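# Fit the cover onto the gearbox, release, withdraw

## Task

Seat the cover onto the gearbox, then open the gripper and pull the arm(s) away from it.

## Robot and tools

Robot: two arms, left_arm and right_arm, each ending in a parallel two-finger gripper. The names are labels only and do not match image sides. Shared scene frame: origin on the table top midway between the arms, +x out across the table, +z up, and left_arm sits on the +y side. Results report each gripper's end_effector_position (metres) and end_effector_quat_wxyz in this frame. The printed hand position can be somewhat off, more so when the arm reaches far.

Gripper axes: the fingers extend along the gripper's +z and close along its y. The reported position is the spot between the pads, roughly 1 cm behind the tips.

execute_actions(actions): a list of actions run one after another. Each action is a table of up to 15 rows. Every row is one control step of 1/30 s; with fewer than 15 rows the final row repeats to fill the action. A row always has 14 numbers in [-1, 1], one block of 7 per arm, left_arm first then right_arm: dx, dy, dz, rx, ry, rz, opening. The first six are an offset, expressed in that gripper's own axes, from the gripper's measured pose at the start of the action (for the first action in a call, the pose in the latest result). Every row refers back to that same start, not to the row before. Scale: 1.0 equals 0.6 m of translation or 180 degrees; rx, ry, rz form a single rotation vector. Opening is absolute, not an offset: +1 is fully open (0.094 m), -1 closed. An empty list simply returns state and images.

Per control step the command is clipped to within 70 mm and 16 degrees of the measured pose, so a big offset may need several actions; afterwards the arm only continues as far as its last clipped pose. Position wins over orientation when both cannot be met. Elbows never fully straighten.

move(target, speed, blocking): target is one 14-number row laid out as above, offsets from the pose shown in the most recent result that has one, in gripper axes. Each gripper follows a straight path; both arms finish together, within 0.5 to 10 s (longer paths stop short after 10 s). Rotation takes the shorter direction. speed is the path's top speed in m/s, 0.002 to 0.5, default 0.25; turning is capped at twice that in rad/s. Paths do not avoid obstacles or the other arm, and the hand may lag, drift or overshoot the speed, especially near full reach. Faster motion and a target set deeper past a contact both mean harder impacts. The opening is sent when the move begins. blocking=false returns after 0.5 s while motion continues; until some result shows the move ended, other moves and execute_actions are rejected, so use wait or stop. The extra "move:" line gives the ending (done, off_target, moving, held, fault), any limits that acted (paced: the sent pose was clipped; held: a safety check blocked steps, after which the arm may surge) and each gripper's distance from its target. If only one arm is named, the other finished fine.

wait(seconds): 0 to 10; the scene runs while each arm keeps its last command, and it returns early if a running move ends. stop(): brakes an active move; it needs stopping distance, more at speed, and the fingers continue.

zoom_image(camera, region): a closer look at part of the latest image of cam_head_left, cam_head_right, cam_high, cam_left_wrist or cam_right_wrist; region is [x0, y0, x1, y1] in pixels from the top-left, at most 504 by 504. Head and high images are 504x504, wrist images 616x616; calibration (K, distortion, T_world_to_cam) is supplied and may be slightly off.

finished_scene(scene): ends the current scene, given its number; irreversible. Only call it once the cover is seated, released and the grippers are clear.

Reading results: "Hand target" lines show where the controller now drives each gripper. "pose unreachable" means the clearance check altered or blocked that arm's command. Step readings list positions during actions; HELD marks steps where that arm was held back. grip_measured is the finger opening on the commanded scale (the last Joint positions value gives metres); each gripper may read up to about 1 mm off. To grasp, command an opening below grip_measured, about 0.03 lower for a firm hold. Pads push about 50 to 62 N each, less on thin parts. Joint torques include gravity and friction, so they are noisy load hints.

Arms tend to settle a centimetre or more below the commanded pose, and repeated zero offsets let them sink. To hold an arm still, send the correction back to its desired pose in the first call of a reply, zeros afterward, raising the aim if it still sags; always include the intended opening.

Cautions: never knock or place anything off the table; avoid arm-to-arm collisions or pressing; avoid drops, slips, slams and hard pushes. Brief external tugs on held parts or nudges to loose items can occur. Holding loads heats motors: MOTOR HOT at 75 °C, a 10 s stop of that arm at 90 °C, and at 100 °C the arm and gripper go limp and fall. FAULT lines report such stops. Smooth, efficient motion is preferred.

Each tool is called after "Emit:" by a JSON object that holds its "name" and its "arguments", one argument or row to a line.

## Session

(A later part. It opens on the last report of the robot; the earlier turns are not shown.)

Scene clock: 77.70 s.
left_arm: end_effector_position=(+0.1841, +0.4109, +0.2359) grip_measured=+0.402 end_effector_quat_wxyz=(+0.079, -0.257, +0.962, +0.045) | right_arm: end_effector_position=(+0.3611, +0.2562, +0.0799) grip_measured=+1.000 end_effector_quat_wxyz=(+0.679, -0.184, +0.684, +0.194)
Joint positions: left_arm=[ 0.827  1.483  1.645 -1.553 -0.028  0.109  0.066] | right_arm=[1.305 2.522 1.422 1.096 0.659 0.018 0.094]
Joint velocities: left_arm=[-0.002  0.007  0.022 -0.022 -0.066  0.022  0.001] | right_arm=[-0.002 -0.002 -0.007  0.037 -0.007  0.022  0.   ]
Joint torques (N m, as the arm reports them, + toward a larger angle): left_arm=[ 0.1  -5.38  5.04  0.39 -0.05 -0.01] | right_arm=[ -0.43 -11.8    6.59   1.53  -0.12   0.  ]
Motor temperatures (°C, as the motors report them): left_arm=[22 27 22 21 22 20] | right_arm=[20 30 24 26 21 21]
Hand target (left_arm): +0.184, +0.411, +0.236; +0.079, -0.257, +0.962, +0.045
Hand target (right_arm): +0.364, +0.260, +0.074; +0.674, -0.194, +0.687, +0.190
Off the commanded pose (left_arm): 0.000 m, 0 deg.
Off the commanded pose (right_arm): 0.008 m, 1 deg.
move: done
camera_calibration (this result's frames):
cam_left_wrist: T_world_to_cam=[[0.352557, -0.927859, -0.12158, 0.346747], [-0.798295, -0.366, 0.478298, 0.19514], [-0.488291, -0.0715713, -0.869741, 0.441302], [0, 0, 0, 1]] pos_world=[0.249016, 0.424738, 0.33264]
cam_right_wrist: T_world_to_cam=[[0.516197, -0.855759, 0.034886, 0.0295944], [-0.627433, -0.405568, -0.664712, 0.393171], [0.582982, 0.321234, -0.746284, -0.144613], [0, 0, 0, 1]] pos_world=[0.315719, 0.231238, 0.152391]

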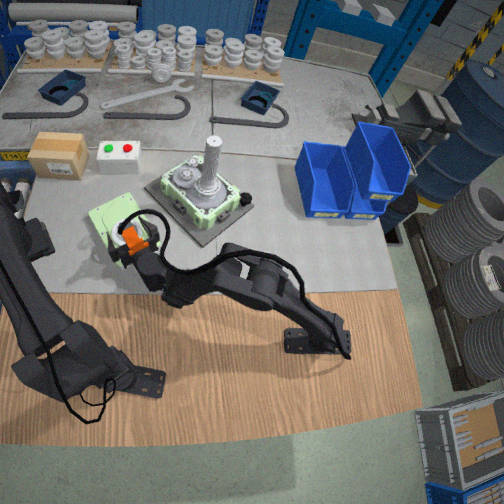

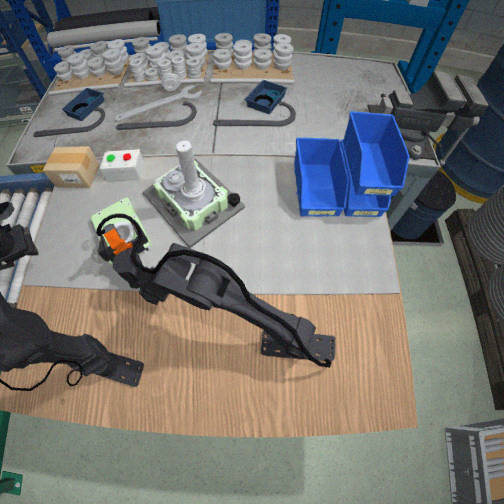

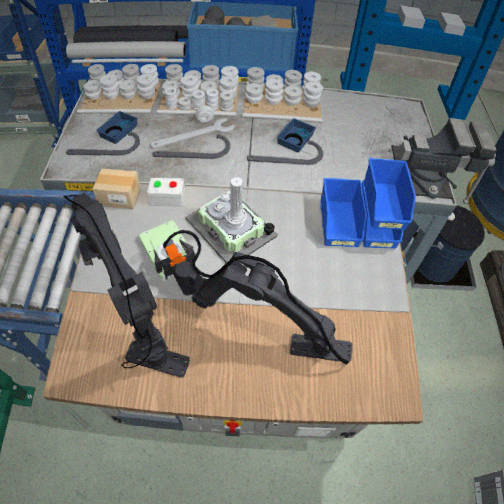

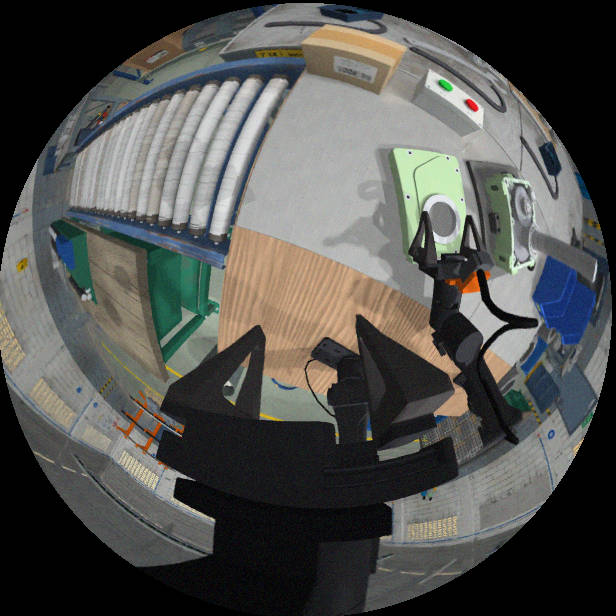

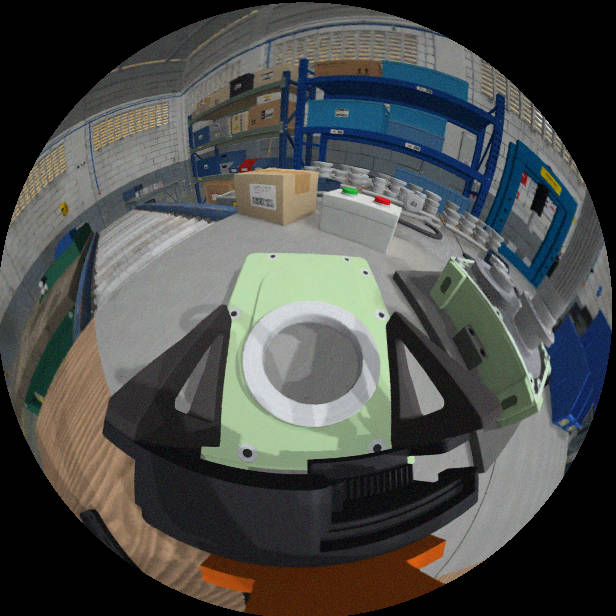

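Emit:
{"name": "move", "arguments": {
  "target": [0,0,0,0,0,0,0.4,0.055,0,0,0,0,0,1],
  "speed": 0.04
}}

Scene clock: 80.37 s.
left_arm: end_effector_position=(+0.1841, +0.4109, +0.2359) grip_measured=+0.402 end_effector_quat_wxyz=(+0.079, -0.257, +0.962, +0.045) | right_arm: end_effector_position=(+0.3600, +0.2537, +0.0851) grip_measured=+1.000 end_effector_quat_wxyz=(+0.702, -0.167, +0.659, +0.211)
Joint positions: left_arm=[ 0.827  1.483  1.645 -1.553 -0.028  0.109  0.066] | right_arm=[ 1.305  2.563  1.422  1.235  0.658 -0.014  0.094]
Joint velocities: left_arm=[ 0.002 -0.002  0.002 -0.051  0.051 -0.022 -0.001] | right_arm=[-0.002  0.017 -0.007  0.022  0.037 -0.051  0.   ]
Joint torques (N m, as the arm reports them, + toward a larger angle): left_arm=[ 0.14 -5.44  5.11  0.38 -0.06 -0.03] | right_arm=[ 0.15 -8.86  5.16  1.14  0.02  0.3 ]
Motor temperatures (°C, as the motors report them): left_arm=[22 26 22 21 22 20] | right_arm=[20 30 24 26 21 21]
Hand target (left_arm): +0.184, +0.411, +0.236; +0.079, -0.257, +0.962, +0.045
Hand target (right_arm): +0.359, +0.254, +0.048; +0.679, -0.184, +0.683, +0.194
Off the commanded pose (left_arm): 0.000 m, 0 deg.
Off the commanded pose (right_arm): 0.038 m, 5 deg.
move: off_target (right_arm)
camera_calibration (this result's frames):
cam_left_wrist: T_world_to_cam=[[0.352557, -0.927859, -0.12158, 0.346747], [-0.798295, -0.366, 0.478298, 0.19514], [-0.488291, -0.0715713, -0.869741, 0.441302], [0, 0, 0, 1]] pos_world=[0.249016, 0.424738, 0.33264]
cam_right_wrist: T_world_to_cam=[[0.514464, -0.857486, 0.00664965, 0.0312386], [-0.591582, -0.360523, -0.721148, 0.375387], [0.620772, 0.367071, -0.692749, -0.169113], [0, 0, 0, 1]] pos_world=[0.310982, 0.224199, 0.153349]

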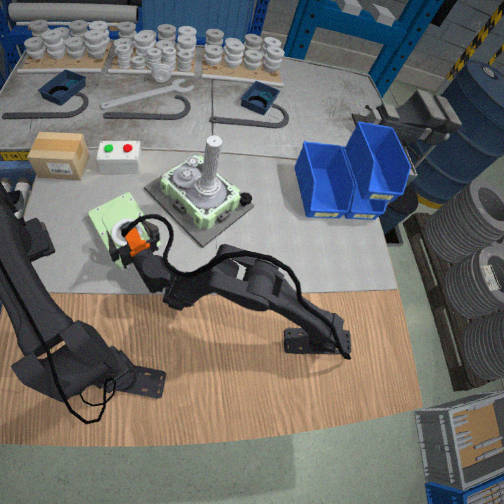

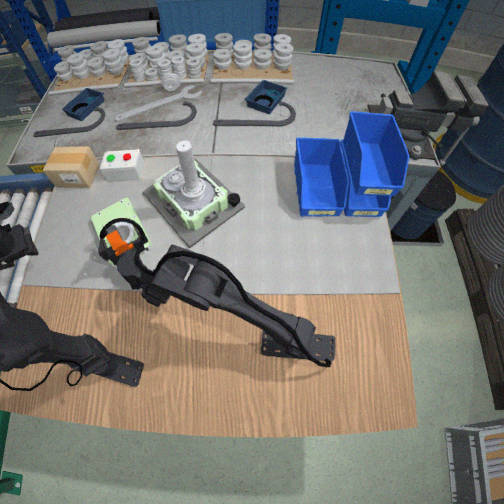

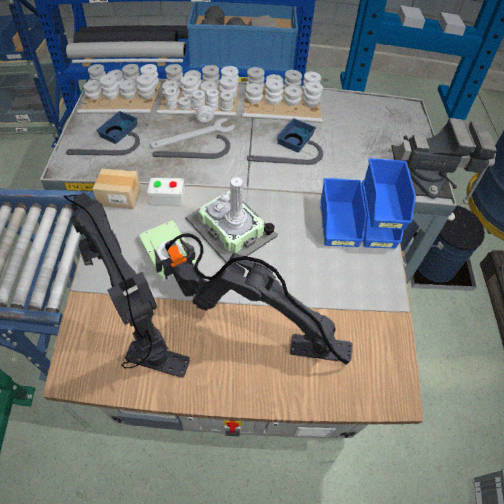

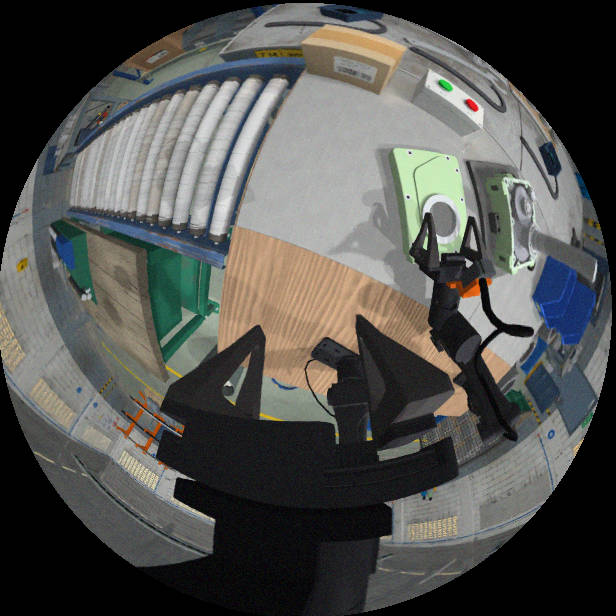

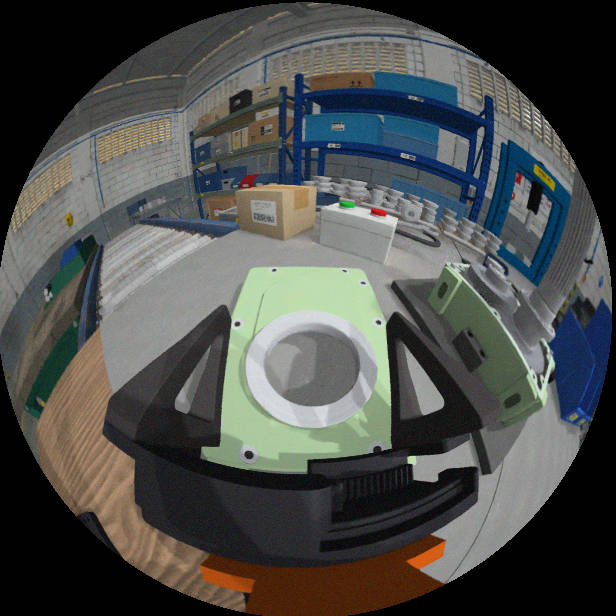

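Emit:
{"name": "move", "arguments": {
  "target": [0,0,0,0,0,0,0.4,0.03,0,0,0,0.095,-0.015,1],
  "speed": 0.08
}}

Emit:
{"name": "move", "arguments": {
  "target": [0,0,0,0,0,0,0.4,0.03,0,0.006,0,0,0,1],
  "speed": 0.04
}}

Scene clock: 88.37 s.
left_arm: end_effector_position=(+0.1841, +0.4109, +0.2359) grip_measured=+0.402 end_effector_quat_wxyz=(+0.079, -0.257, +0.962, +0.045) | right_arm: end_effector_position=(+0.3575, +0.2553, +0.0672) grip_measured=+1.000 end_effector_quat_wxyz=(+0.611, -0.205, +0.744, +0.175)
Joint positions: left_arm=[ 0.827  1.483  1.645 -1.553 -0.028  0.109  0.066] | right_arm=[1.305 2.424 1.422 0.76  0.638 0.156 0.094]
Joint velocities: left_arm=[ 0.017 -0.007  0.007  0.051  0.022 -0.007 -0.001] | right_arm=[-0.002 -0.022  0.002 -0.007 -0.022  0.037  0.   ]
Joint torques (N m, as the arm reports them, + toward a larger angle): left_arm=[ 0.09 -5.39  5.19  0.39 -0.06  0.  ] | right_arm=[ -0.52 -13.89   6.35   1.19  -0.04   0.12]
Motor temperatures (°C, as the motors report them): left_arm=[22 26 22 21 22 20] | right_arm=[20 30 24 25 21 21]
Hand target (left_arm): +0.184, +0.411, +0.236; +0.079, -0.257, +0.962, +0.045
Hand target (right_arm): +0.361, +0.256, +0.067; +0.601, -0.213, +0.751, +0.169
Off the commanded pose (left_arm): 0.000 m, 0 deg.
Off the commanded pose (right_arm): 0.003 m, 2 deg.
move: done
camera_calibration (this result's frames):
cam_left_wrist: T_world_to_cam=[[0.352557, -0.927859, -0.12158, 0.346747], [-0.798295, -0.366, 0.478298, 0.19514], [-0.488291, -0.0715713, -0.869741, 0.441302], [0, 0, 0, 1]] pos_world=[0.249016, 0.424738, 0.33264]
cam_right_wrist: T_world_to_cam=[[0.528411, -0.848078, 0.0393161, 0.0244803], [-0.718413, -0.471338, -0.511589, 0.421178], [0.452399, 0.242084, -0.85833, -0.0773159], [0, 0, 0, 1]] pos_world=[0.324622, 0.237995, 0.148145]

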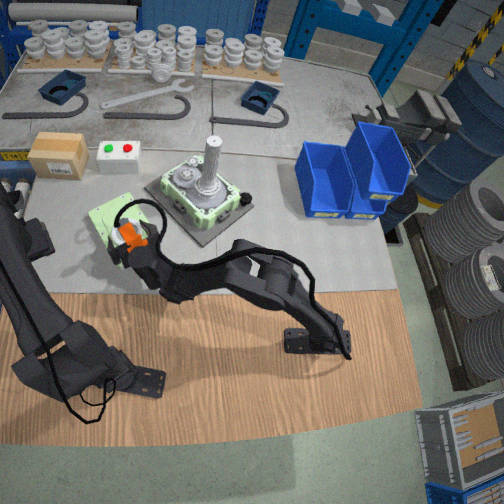

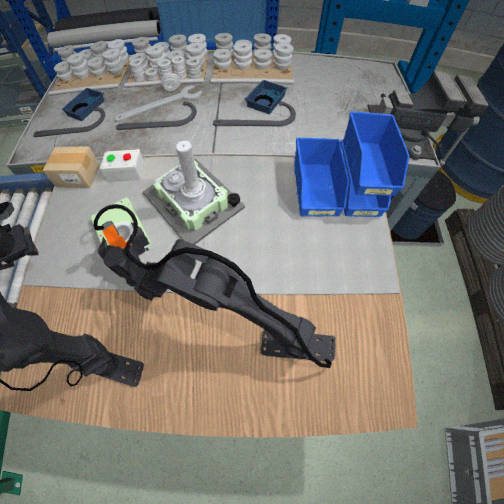

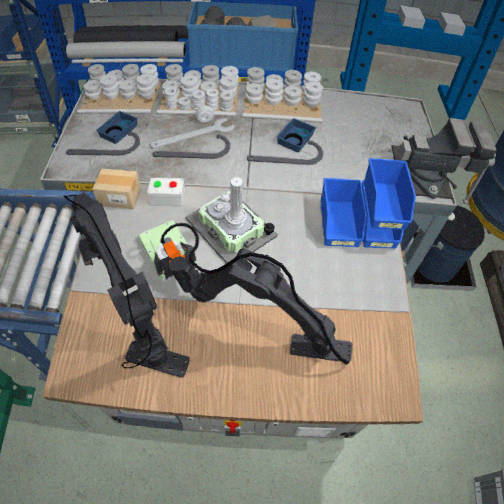

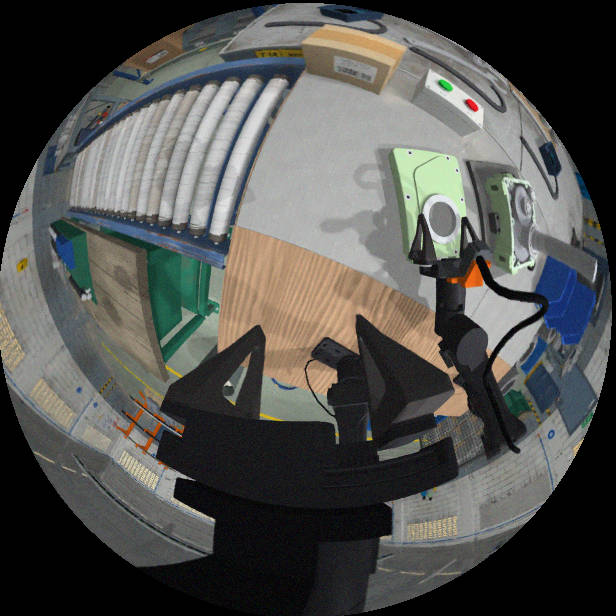

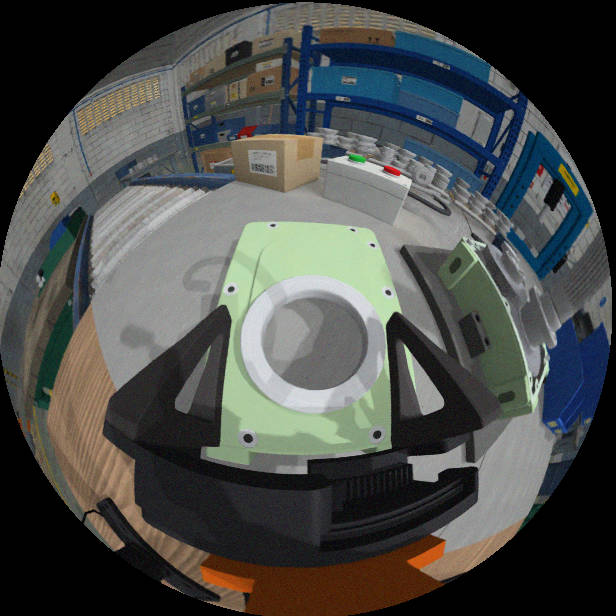

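Scene clock: 89.10 s.
left_arm: end_effector_position=(+0.1841, +0.4109, +0.2359) grip_measured=+0.402 end_effector_quat_wxyz=(+0.079, -0.257, +0.962, +0.045) | right_arm: end_effector_position=(+0.3588, +0.2565, +0.0705) grip_measured=+1.000 end_effector_quat_wxyz=(+0.623, -0.196, +0.734, +0.184)
Joint positions: left_arm=[ 0.827  1.483  1.645 -1.553 -0.028  0.109  0.066] | right_arm=[1.305 2.441 1.422 0.824 0.643 0.144 0.094]
Joint velocities: left_arm=[-0.027 -0.007  0.002  0.022  0.051 -0.007  0.   ] | right_arm=[ 0.007  0.007 -0.002  0.007 -0.022  0.007  0.   ]
Joint torques (N m, as the arm reports them, + toward a larger angle): left_arm=[ 0.1  -5.38  5.05  0.4  -0.08  0.  ] | right_arm=[  0.03 -10.37   4.99   1.68   0.06   0.12]
Motor temperatures (°C, as the motors report them): left_arm=[22 26 22 21 22 20] | right_arm=[20 31 24 25 21 21]
Hand target (left_arm): +0.184, +0.411, +0.236; +0.079, -0.257, +0.962, +0.045
Hand target (right_arm): +0.357, +0.255, +0.049; +0.611, -0.205, +0.744, +0.175
Off the commanded pose (left_arm): 0.000 m, 0 deg.
Off the commanded pose (right_arm): 0.022 m, 2 deg.
move: off_target (right_arm)
camera_calibration (this result's frames):
cam_left_wrist: T_world_to_cam=[[0.352557, -0.927859, -0.12158, 0.346747], [-0.798295, -0.366, 0.478298, 0.19514], [-0.488291, -0.0715713, -0.869741, 0.441302], [0, 0, 0, 1]] pos_world=[0.249016, 0.424738, 0.33264]
cam_right_wrist: T_world_to_cam=[[0.524968, -0.850787, 0.0238879, 0.0276835], [-0.707211, -0.451648, -0.543936, 0.417517], [0.473563, 0.268655, -0.838787, -0.0911557], [0, 0, 0, 1]] pos_world=[0.323907, 0.236613, 0.149981]

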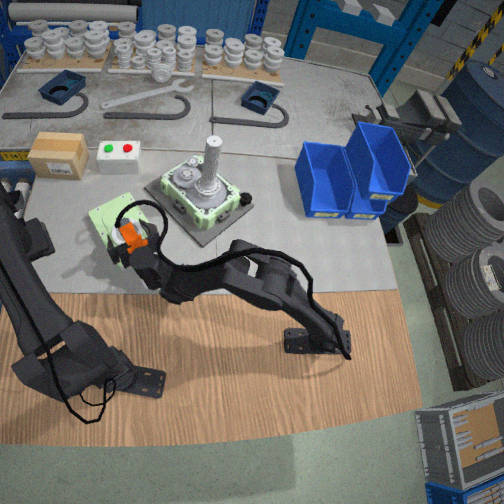

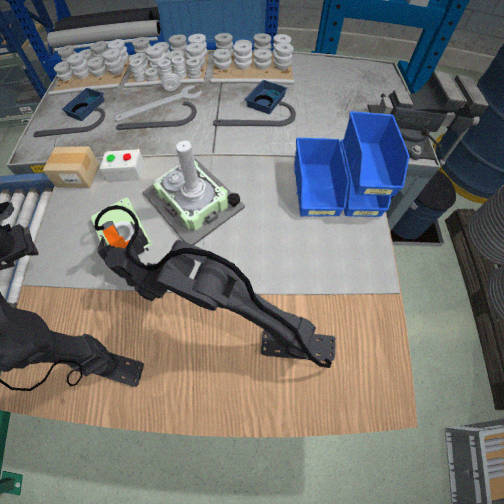

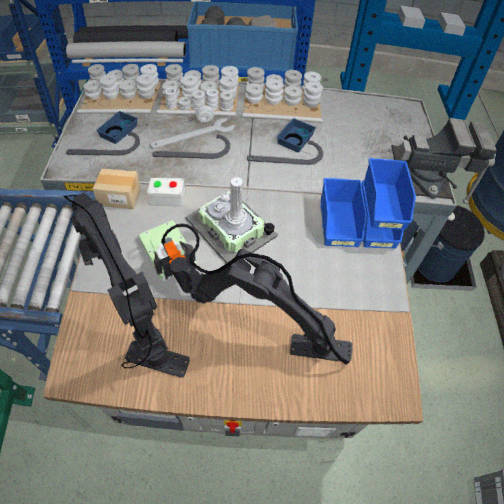

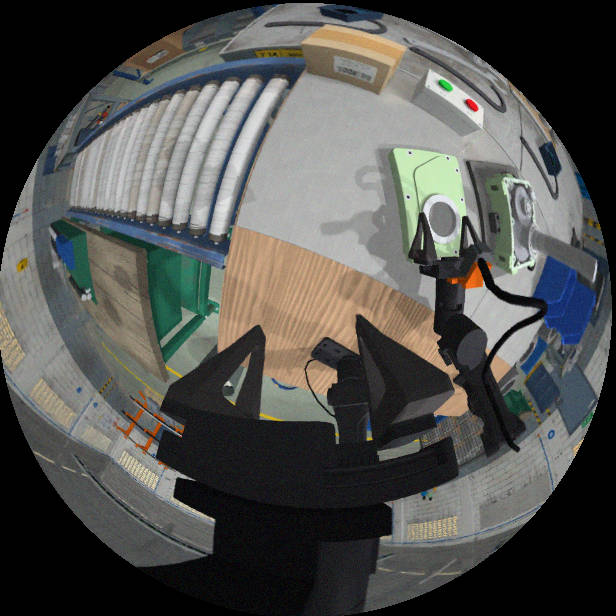

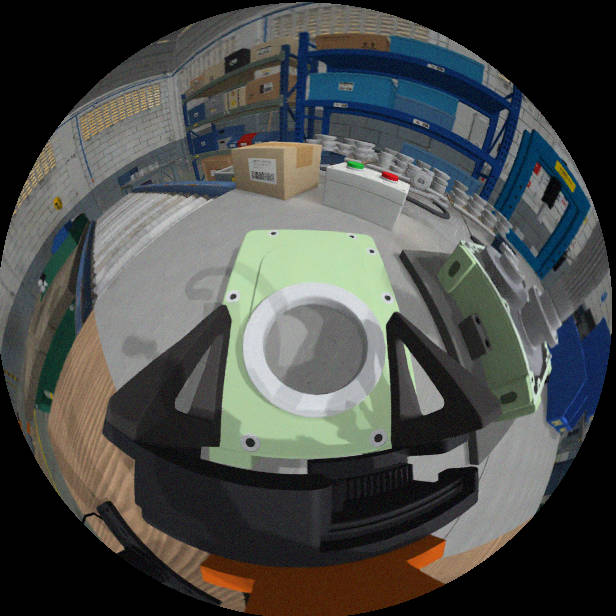

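Emit:
{"name": "move", "arguments": {
  "target": [0,0,0,0,0,0,0.4,-0.15,-0.1,-0.28,0,-0.05,0,1],
  "speed": 0.3
}}

Emit:
{"name": "move", "arguments": {
  "target": [-0.057,-0.3,0.267,0.014,0.056,-0.006,0.4,0,0,0,0,0,0.5,0.2],
  "speed": 0.4
}}

Scene clock: 100.63 s.
left_arm: end_effector_position=(+0.1841, +0.4109, +0.2359) grip_measured=+0.402 end_effector_quat_wxyz=(+0.079, -0.257, +0.962, +0.045) | right_arm: end_effector_position=(+0.2660, +0.1282, +0.1839) grip_measured=+1.000 end_effector_quat_wxyz=(+0.677, -0.180, +0.685, +0.200)
Joint positions: left_arm=[ 0.827  1.483  1.645 -1.553 -0.028  0.109  0.066] | right_arm=[1.437 1.811 0.717 1.09  0.789 0.035 0.094]
Joint velocities: left_arm=[-0.012 -0.007 -0.007 -0.007 -0.007 -0.007  0.002] | right_arm=[-0.002  0.002 -0.017 -0.037 -0.007  0.037  0.   ]
Joint torques (N m, as the arm reports them, + toward a larger angle): left_arm=[ 0.05 -5.42  5.08  0.4  -0.07 -0.01] | right_arm=[ 0.67 -8.93  3.52  1.9   0.1   0.  ]
Motor temperatures (°C, as the motors report them): left_arm=[22 25 22 21 22 20] | right_arm=[20 31 24 26 21 21]
Hand target (left_arm): +0.184, +0.411, +0.236; +0.079, -0.257, +0.962, +0.045
Hand target (right_arm): +0.262, +0.125, +0.185; +0.679, -0.180, +0.684, +0.199
Off the commanded pose (left_arm): 0.000 m, 0 deg.
Off the commanded pose (right_arm): 0.006 m, 0 deg.
move: done
camera_calibration (this result's frames):
cam_left_wrist: T_world_to_cam=[[0.352557, -0.927859, -0.12158, 0.346747], [-0.798295, -0.366, 0.478298, 0.19514], [-0.488291, -0.0715713, -0.869741, 0.441302], [0, 0, 0, 1]] pos_world=[0.249016, 0.424738, 0.33264]
cam_right_wrist: T_world_to_cam=[[0.518329, -0.854975, 0.0187904, -0.0322811], [-0.632013, -0.397776, -0.665081, 0.351021], [0.576102, 0.332856, -0.746534, 0.0299289], [0, 0, 0, 1]] pos_world=[0.22134, 0.102066, 0.256407]

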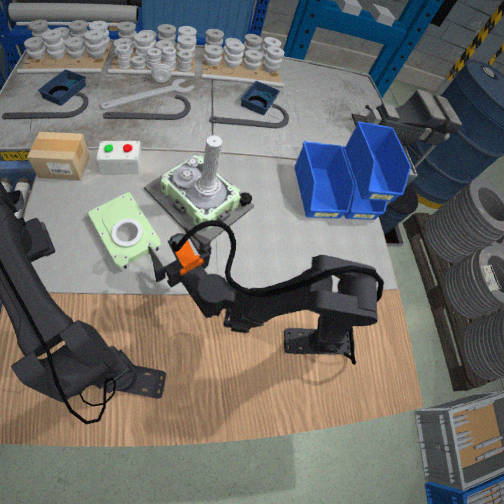

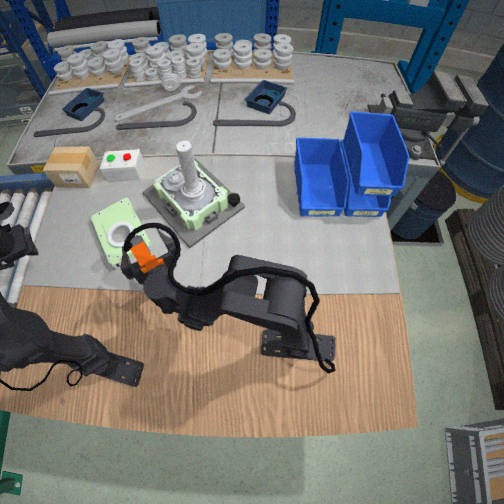

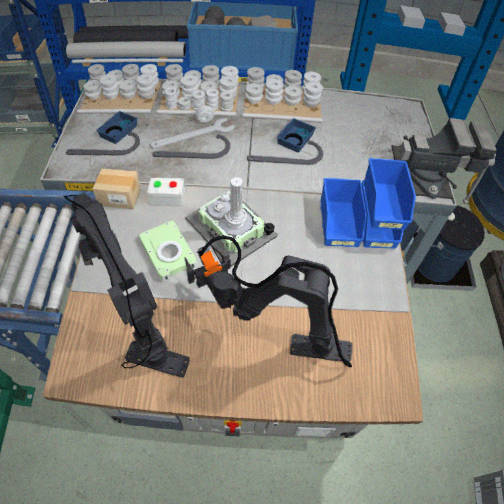

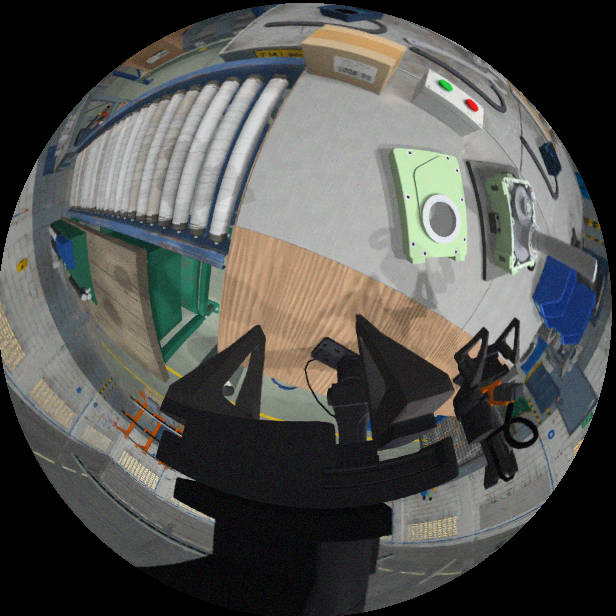

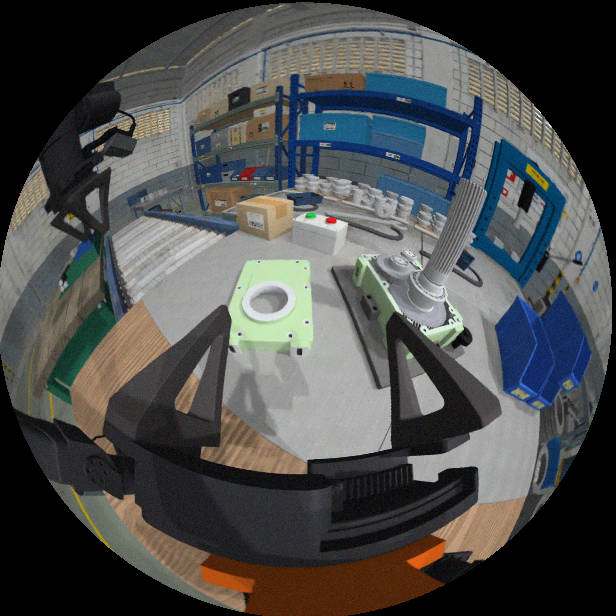

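Scene clock: 103.27 s.
left_arm: end_effector_position=(+0.3050, +0.2951, +0.0667) grip_measured=+0.402 end_effector_quat_wxyz=(-0.030, -0.266, +0.963, +0.010) | right_arm: end_effector_position=(+0.2660, +0.1282, +0.1861) grip_measured=+0.203 end_effector_quat_wxyz=(+0.338, +0.357, +0.609, +0.623)
Joint positions: left_arm=[ 0.335  1.923  1.476 -1.186 -0.012 -0.402  0.066] | right_arm=[1.437 1.811 0.717 1.101 0.789 1.599 0.057]
Joint velocities: left_arm=[-0.007  0.012 -0.007 -0.007  0.022 -0.066 -0.001] | right_arm=[ 0.012 -0.017 -0.012  0.081  0.022  0.022  0.001]
Joint torques (N m, as the arm reports them, + toward a larger angle): left_arm=[ -0.59 -10.4    7.09   0.18   0.04  -0.08] | right_arm=[ 0.01 -7.64  4.74  1.69  0.01  0.08]
Motor temperatures (°C, as the motors report them): left_arm=[22 25 22 21 22 20] | right_arm=[20 30 24 26 21 21]
Hand target (left_arm): +0.319, +0.293, +0.074; -0.004, -0.268, +0.963, +0.003
Hand target (right_arm): +0.266, +0.128, +0.184; +0.337, +0.357, +0.611, +0.620
Off the commanded pose (left_arm): 0.022 m, 4 deg.
Off the commanded pose (right_arm): 0.002 m, 0 deg.
move: off_target (left_arm)
camera_calibration (this result's frames):
cam_left_wrist: T_world_to_cam=[[0.353782, -0.932567, -0.0718139, 0.173848], [-0.681089, -0.309481, 0.663581, 0.26551], [-0.641058, -0.185852, -0.74465, 0.41682], [0, 0, 0, 1]] pos_world=[0.386537, 0.321762, 0.146682]
cam_right_wrist: T_world_to_cam=[[0.0135855, -0.0116971, -0.999839, 0.183495], [-0.982479, 0.185725, -0.0155224, 0.25006], [0.185876, 0.982532, -0.00896901, -0.0851342], [0, 0, 0, 1]] pos_world=[0.25901, 0.0393513, 0.186584]

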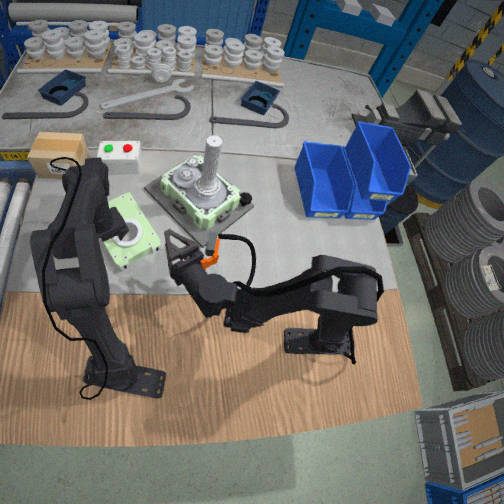

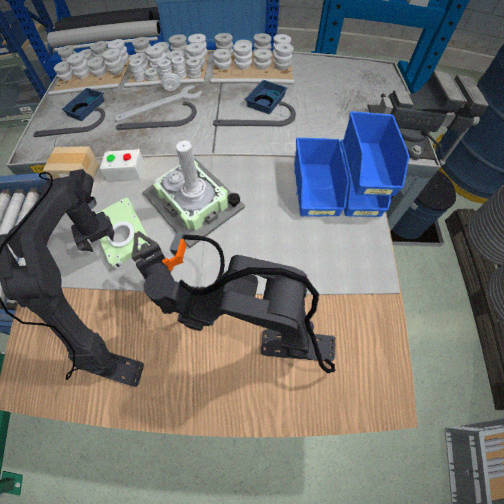

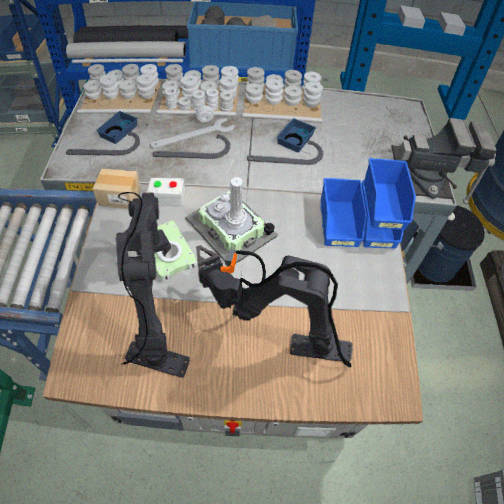

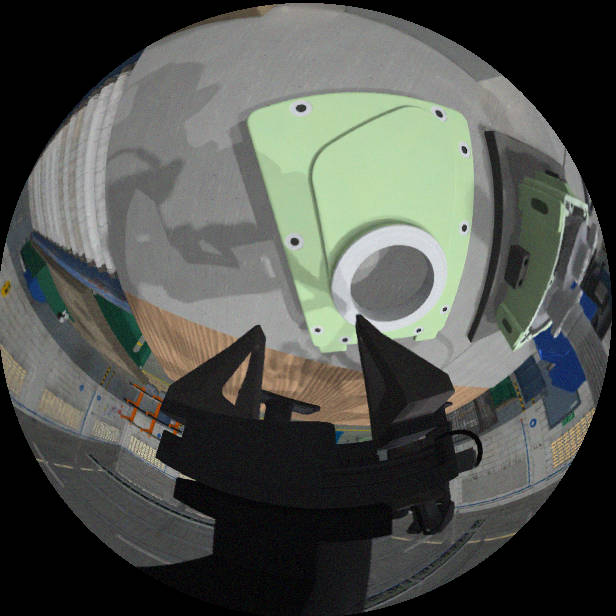

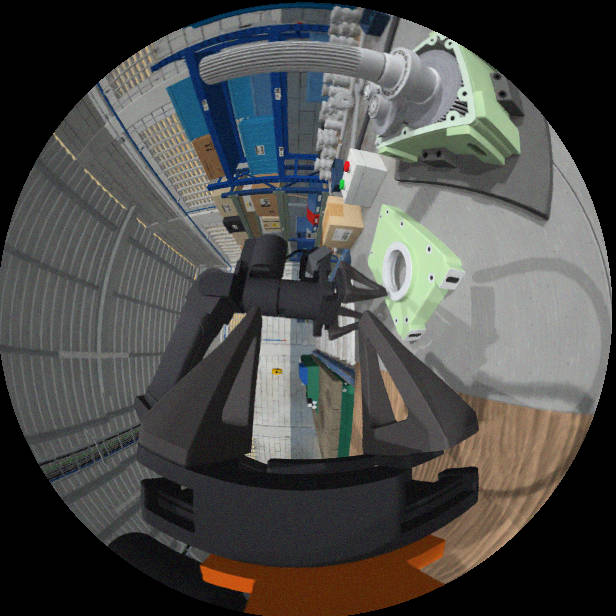

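Emit:
{"name": "move", "arguments": {
  "target": [-0.034,-0.026,0.0,0,-0.03,0,0.4,0,0,0,0,0,0,0.2],
  "speed": 0.1
}}

Scene clock: 106.10 s.
left_arm: end_effector_position=(+0.3197, +0.2919, +0.0618) grip_measured=+0.402 end_effector_quat_wxyz=(-0.005, -0.263, +0.965, +0.019) | right_arm: end_effector_position=(+0.2660, +0.1282, +0.1861) grip_measured=+0.203 end_effector_quat_wxyz=(+0.337, +0.358, +0.608, +0.624)
Joint positions: left_arm=[ 0.308  1.936  1.476 -1.127 -0.036 -0.423  0.066] | right_arm=[1.437 1.811 0.717 1.101 0.789 1.602 0.057]
Joint velocities: left_arm=[ 0.002 -0.007  0.002  0.037  0.066  0.007  0.   ] | right_arm=[ 0.007  0.012  0.017 -0.022  0.022 -0.022  0.001]
Joint torques (N m, as the arm reports them, + toward a larger angle): left_arm=[ -0.71 -10.16   6.22   0.24  -0.21  -0.13] | right_arm=[-0.01 -7.68  4.76  1.81  0.01  0.01]
Motor temperatures (°C, as the motors report them): left_arm=[22 26 22 21 22 20] | right_arm=[20 30 24 26 21 21]
Hand target (left_arm): +0.330, +0.292, +0.065; +0.015, -0.265, +0.964, +0.022
Hand target (right_arm): +0.266, +0.128, +0.186; +0.338, +0.357, +0.609, +0.623
Off the commanded pose (left_arm): 0.011 m, 2 deg.
Off the commanded pose (right_arm): 0.000 m, 0 deg.
move: off_target (left_arm)
camera_calibration (this result's frames):
cam_left_wrist: T_world_to_cam=[[0.350574, -0.932674, -0.0849519, 0.167134], [-0.711158, -0.324134, 0.623852, 0.294112], [-0.609386, -0.158292, -0.776912, 0.405823], [0, 0, 0, 1]] pos_world=[0.39787, 0.315452, 0.146005]
cam_right_wrist: T_world_to_cam=[[0.012006, -0.00908632, -0.999887, 0.18359], [-0.982505, 0.185748, -0.0134852, 0.249684], [0.185849, 0.982555, -0.00669728, -0.085553], [0, 0, 0, 1]] pos_world=[0.259012, 0.0393503, 0.186363]

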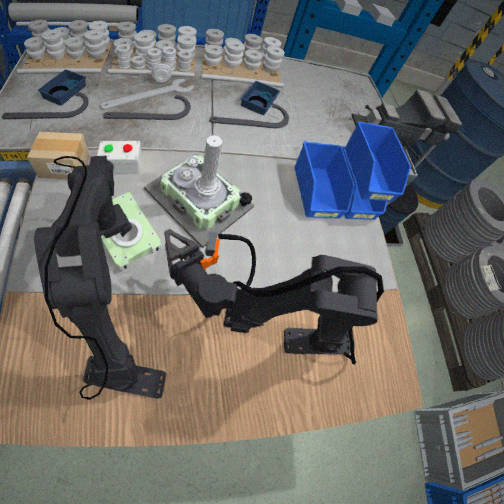

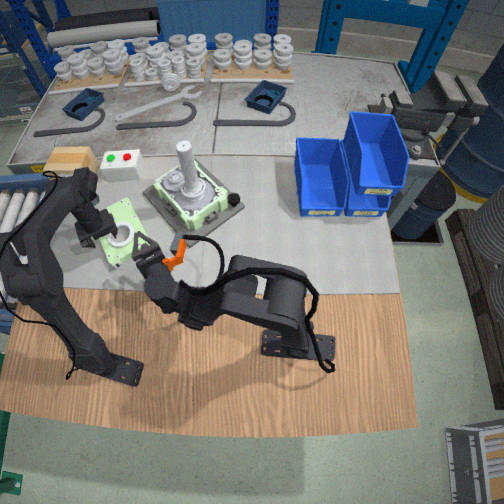

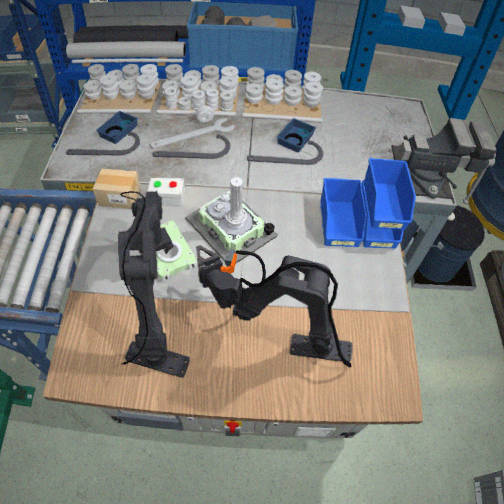

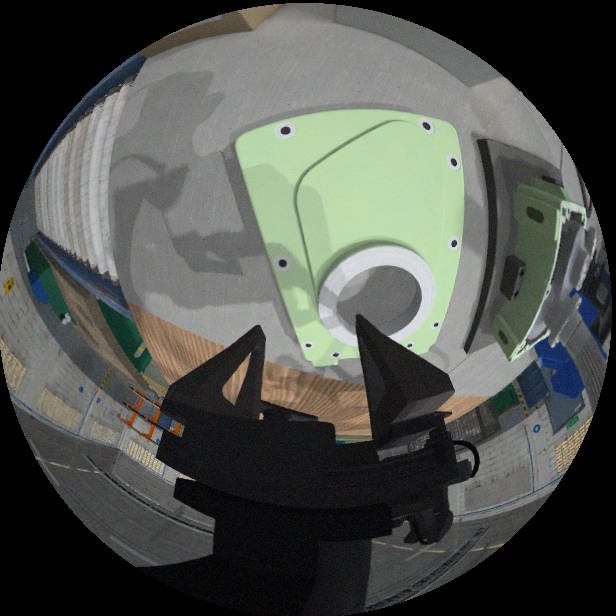

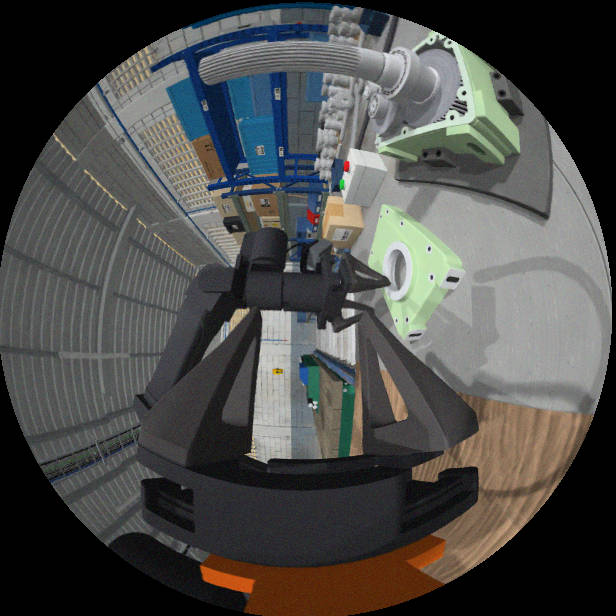

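Descend to z≈.03.

Emit:
{"name": "move", "arguments": {
  "target": [-0.015,-0.008,0.045,0,-0.01,0,0.4,0,0,0,0,0,0,0.2],
  "speed": 0.05
}}

Scene clock: 109.07 s.
left_arm: end_effector_position=(+0.3243, +0.2925, +0.0355) grip_measured=+0.402 end_effector_quat_wxyz=(-0.002, -0.264, +0.964, +0.019) | right_arm: end_effector_position=(+0.2660, +0.1282, +0.1861) grip_measured=+0.203 end_effector_quat_wxyz=(+0.337, +0.358, +0.608, +0.624)
Joint positions: left_arm=[ 0.308  1.974  1.421 -1.028 -0.037 -0.424  0.066] | right_arm=[1.437 1.811 0.717 1.101 0.789 1.602 0.057]
Joint velocities: left_arm=[ 0.007 -0.002 -0.012  0.007 -0.022 -0.066 -0.   ] | right_arm=[ 0.012 -0.012 -0.002  0.007 -0.037  0.022 -0.   ]
Joint torques (N m, as the arm reports them, + toward a larger angle): left_arm=[ -0.37 -10.48   4.76   0.28  -0.2   -0.04] | right_arm=[-0.03 -7.65  4.74  1.81  0.01  0.03]
Motor temperatures (°C, as the motors report them): left_arm=[22 26 22 21 22 20] | right_arm=[20 30 24 26 21 21]
Hand target (left_arm): +0.329, +0.293, +0.035; +0.010, -0.263, +0.964, +0.023
Hand target (right_arm): +0.266, +0.128, +0.186; +0.337, +0.358, +0.608, +0.624
Off the commanded pose (left_arm): 0.005 m, 1 deg.
Off the commanded pose (right_arm): 0.000 m, 0 deg.
move: done
camera_calibration (this result's frames):
cam_left_wrist: T_world_to_cam=[[0.351784, -0.932288, -0.0841889, 0.163369], [-0.714648, -0.325568, 0.619099, 0.315688], [-0.604588, -0.157624, -0.780787, 0.386653], [0, 0, 0, 1]] pos_world=[0.401901, 0.31603, 0.120206]
cam_right_wrist: T_world_to_cam=[[0.012006, -0.00908632, -0.999887, 0.18359], [-0.982505, 0.185748, -0.0134852, 0.249684], [0.185849, 0.982555, -0.00669728, -0.085553], [0, 0, 0, 1]] pos_world=[0.259012, 0.0393503, 0.186363]

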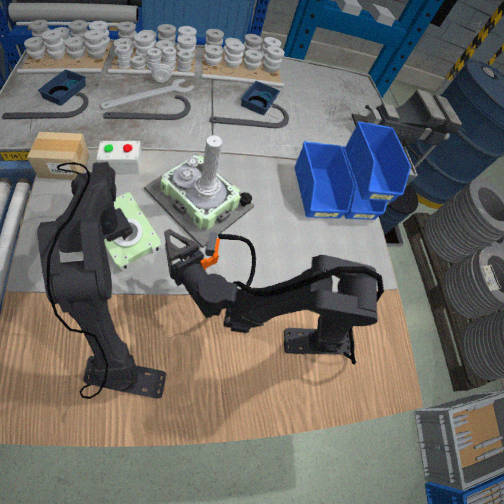

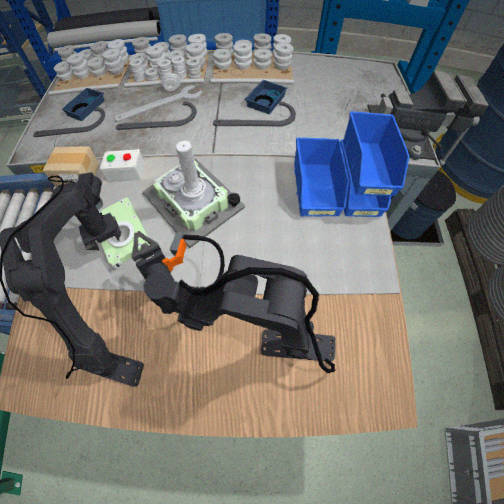

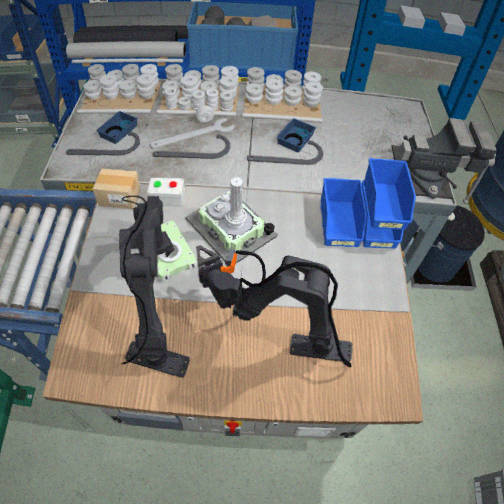

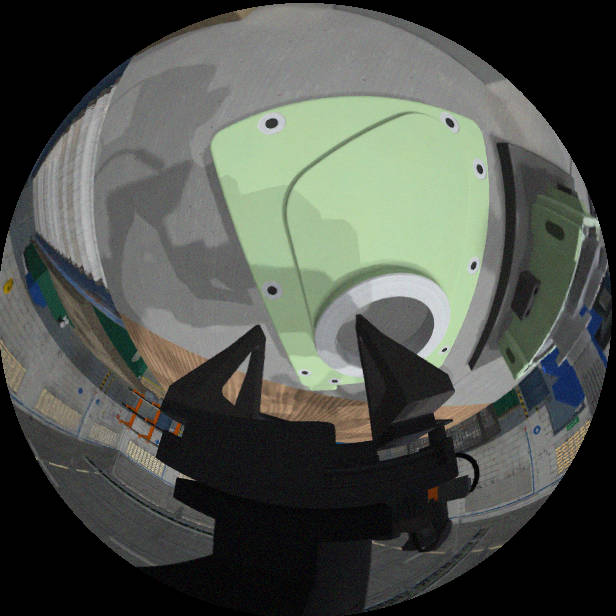

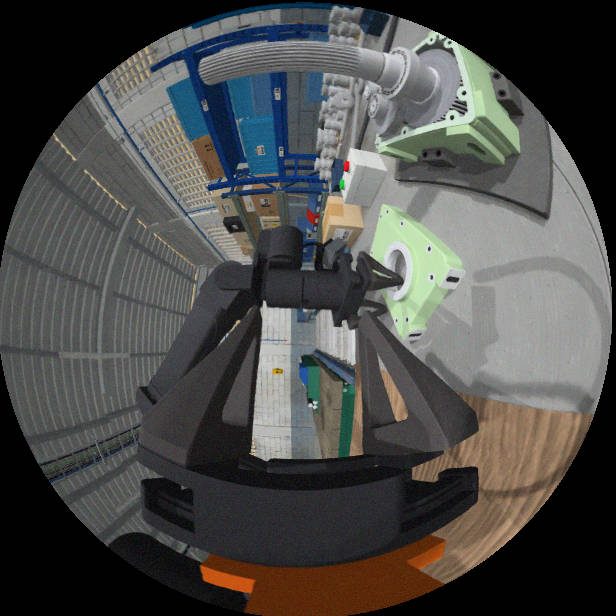

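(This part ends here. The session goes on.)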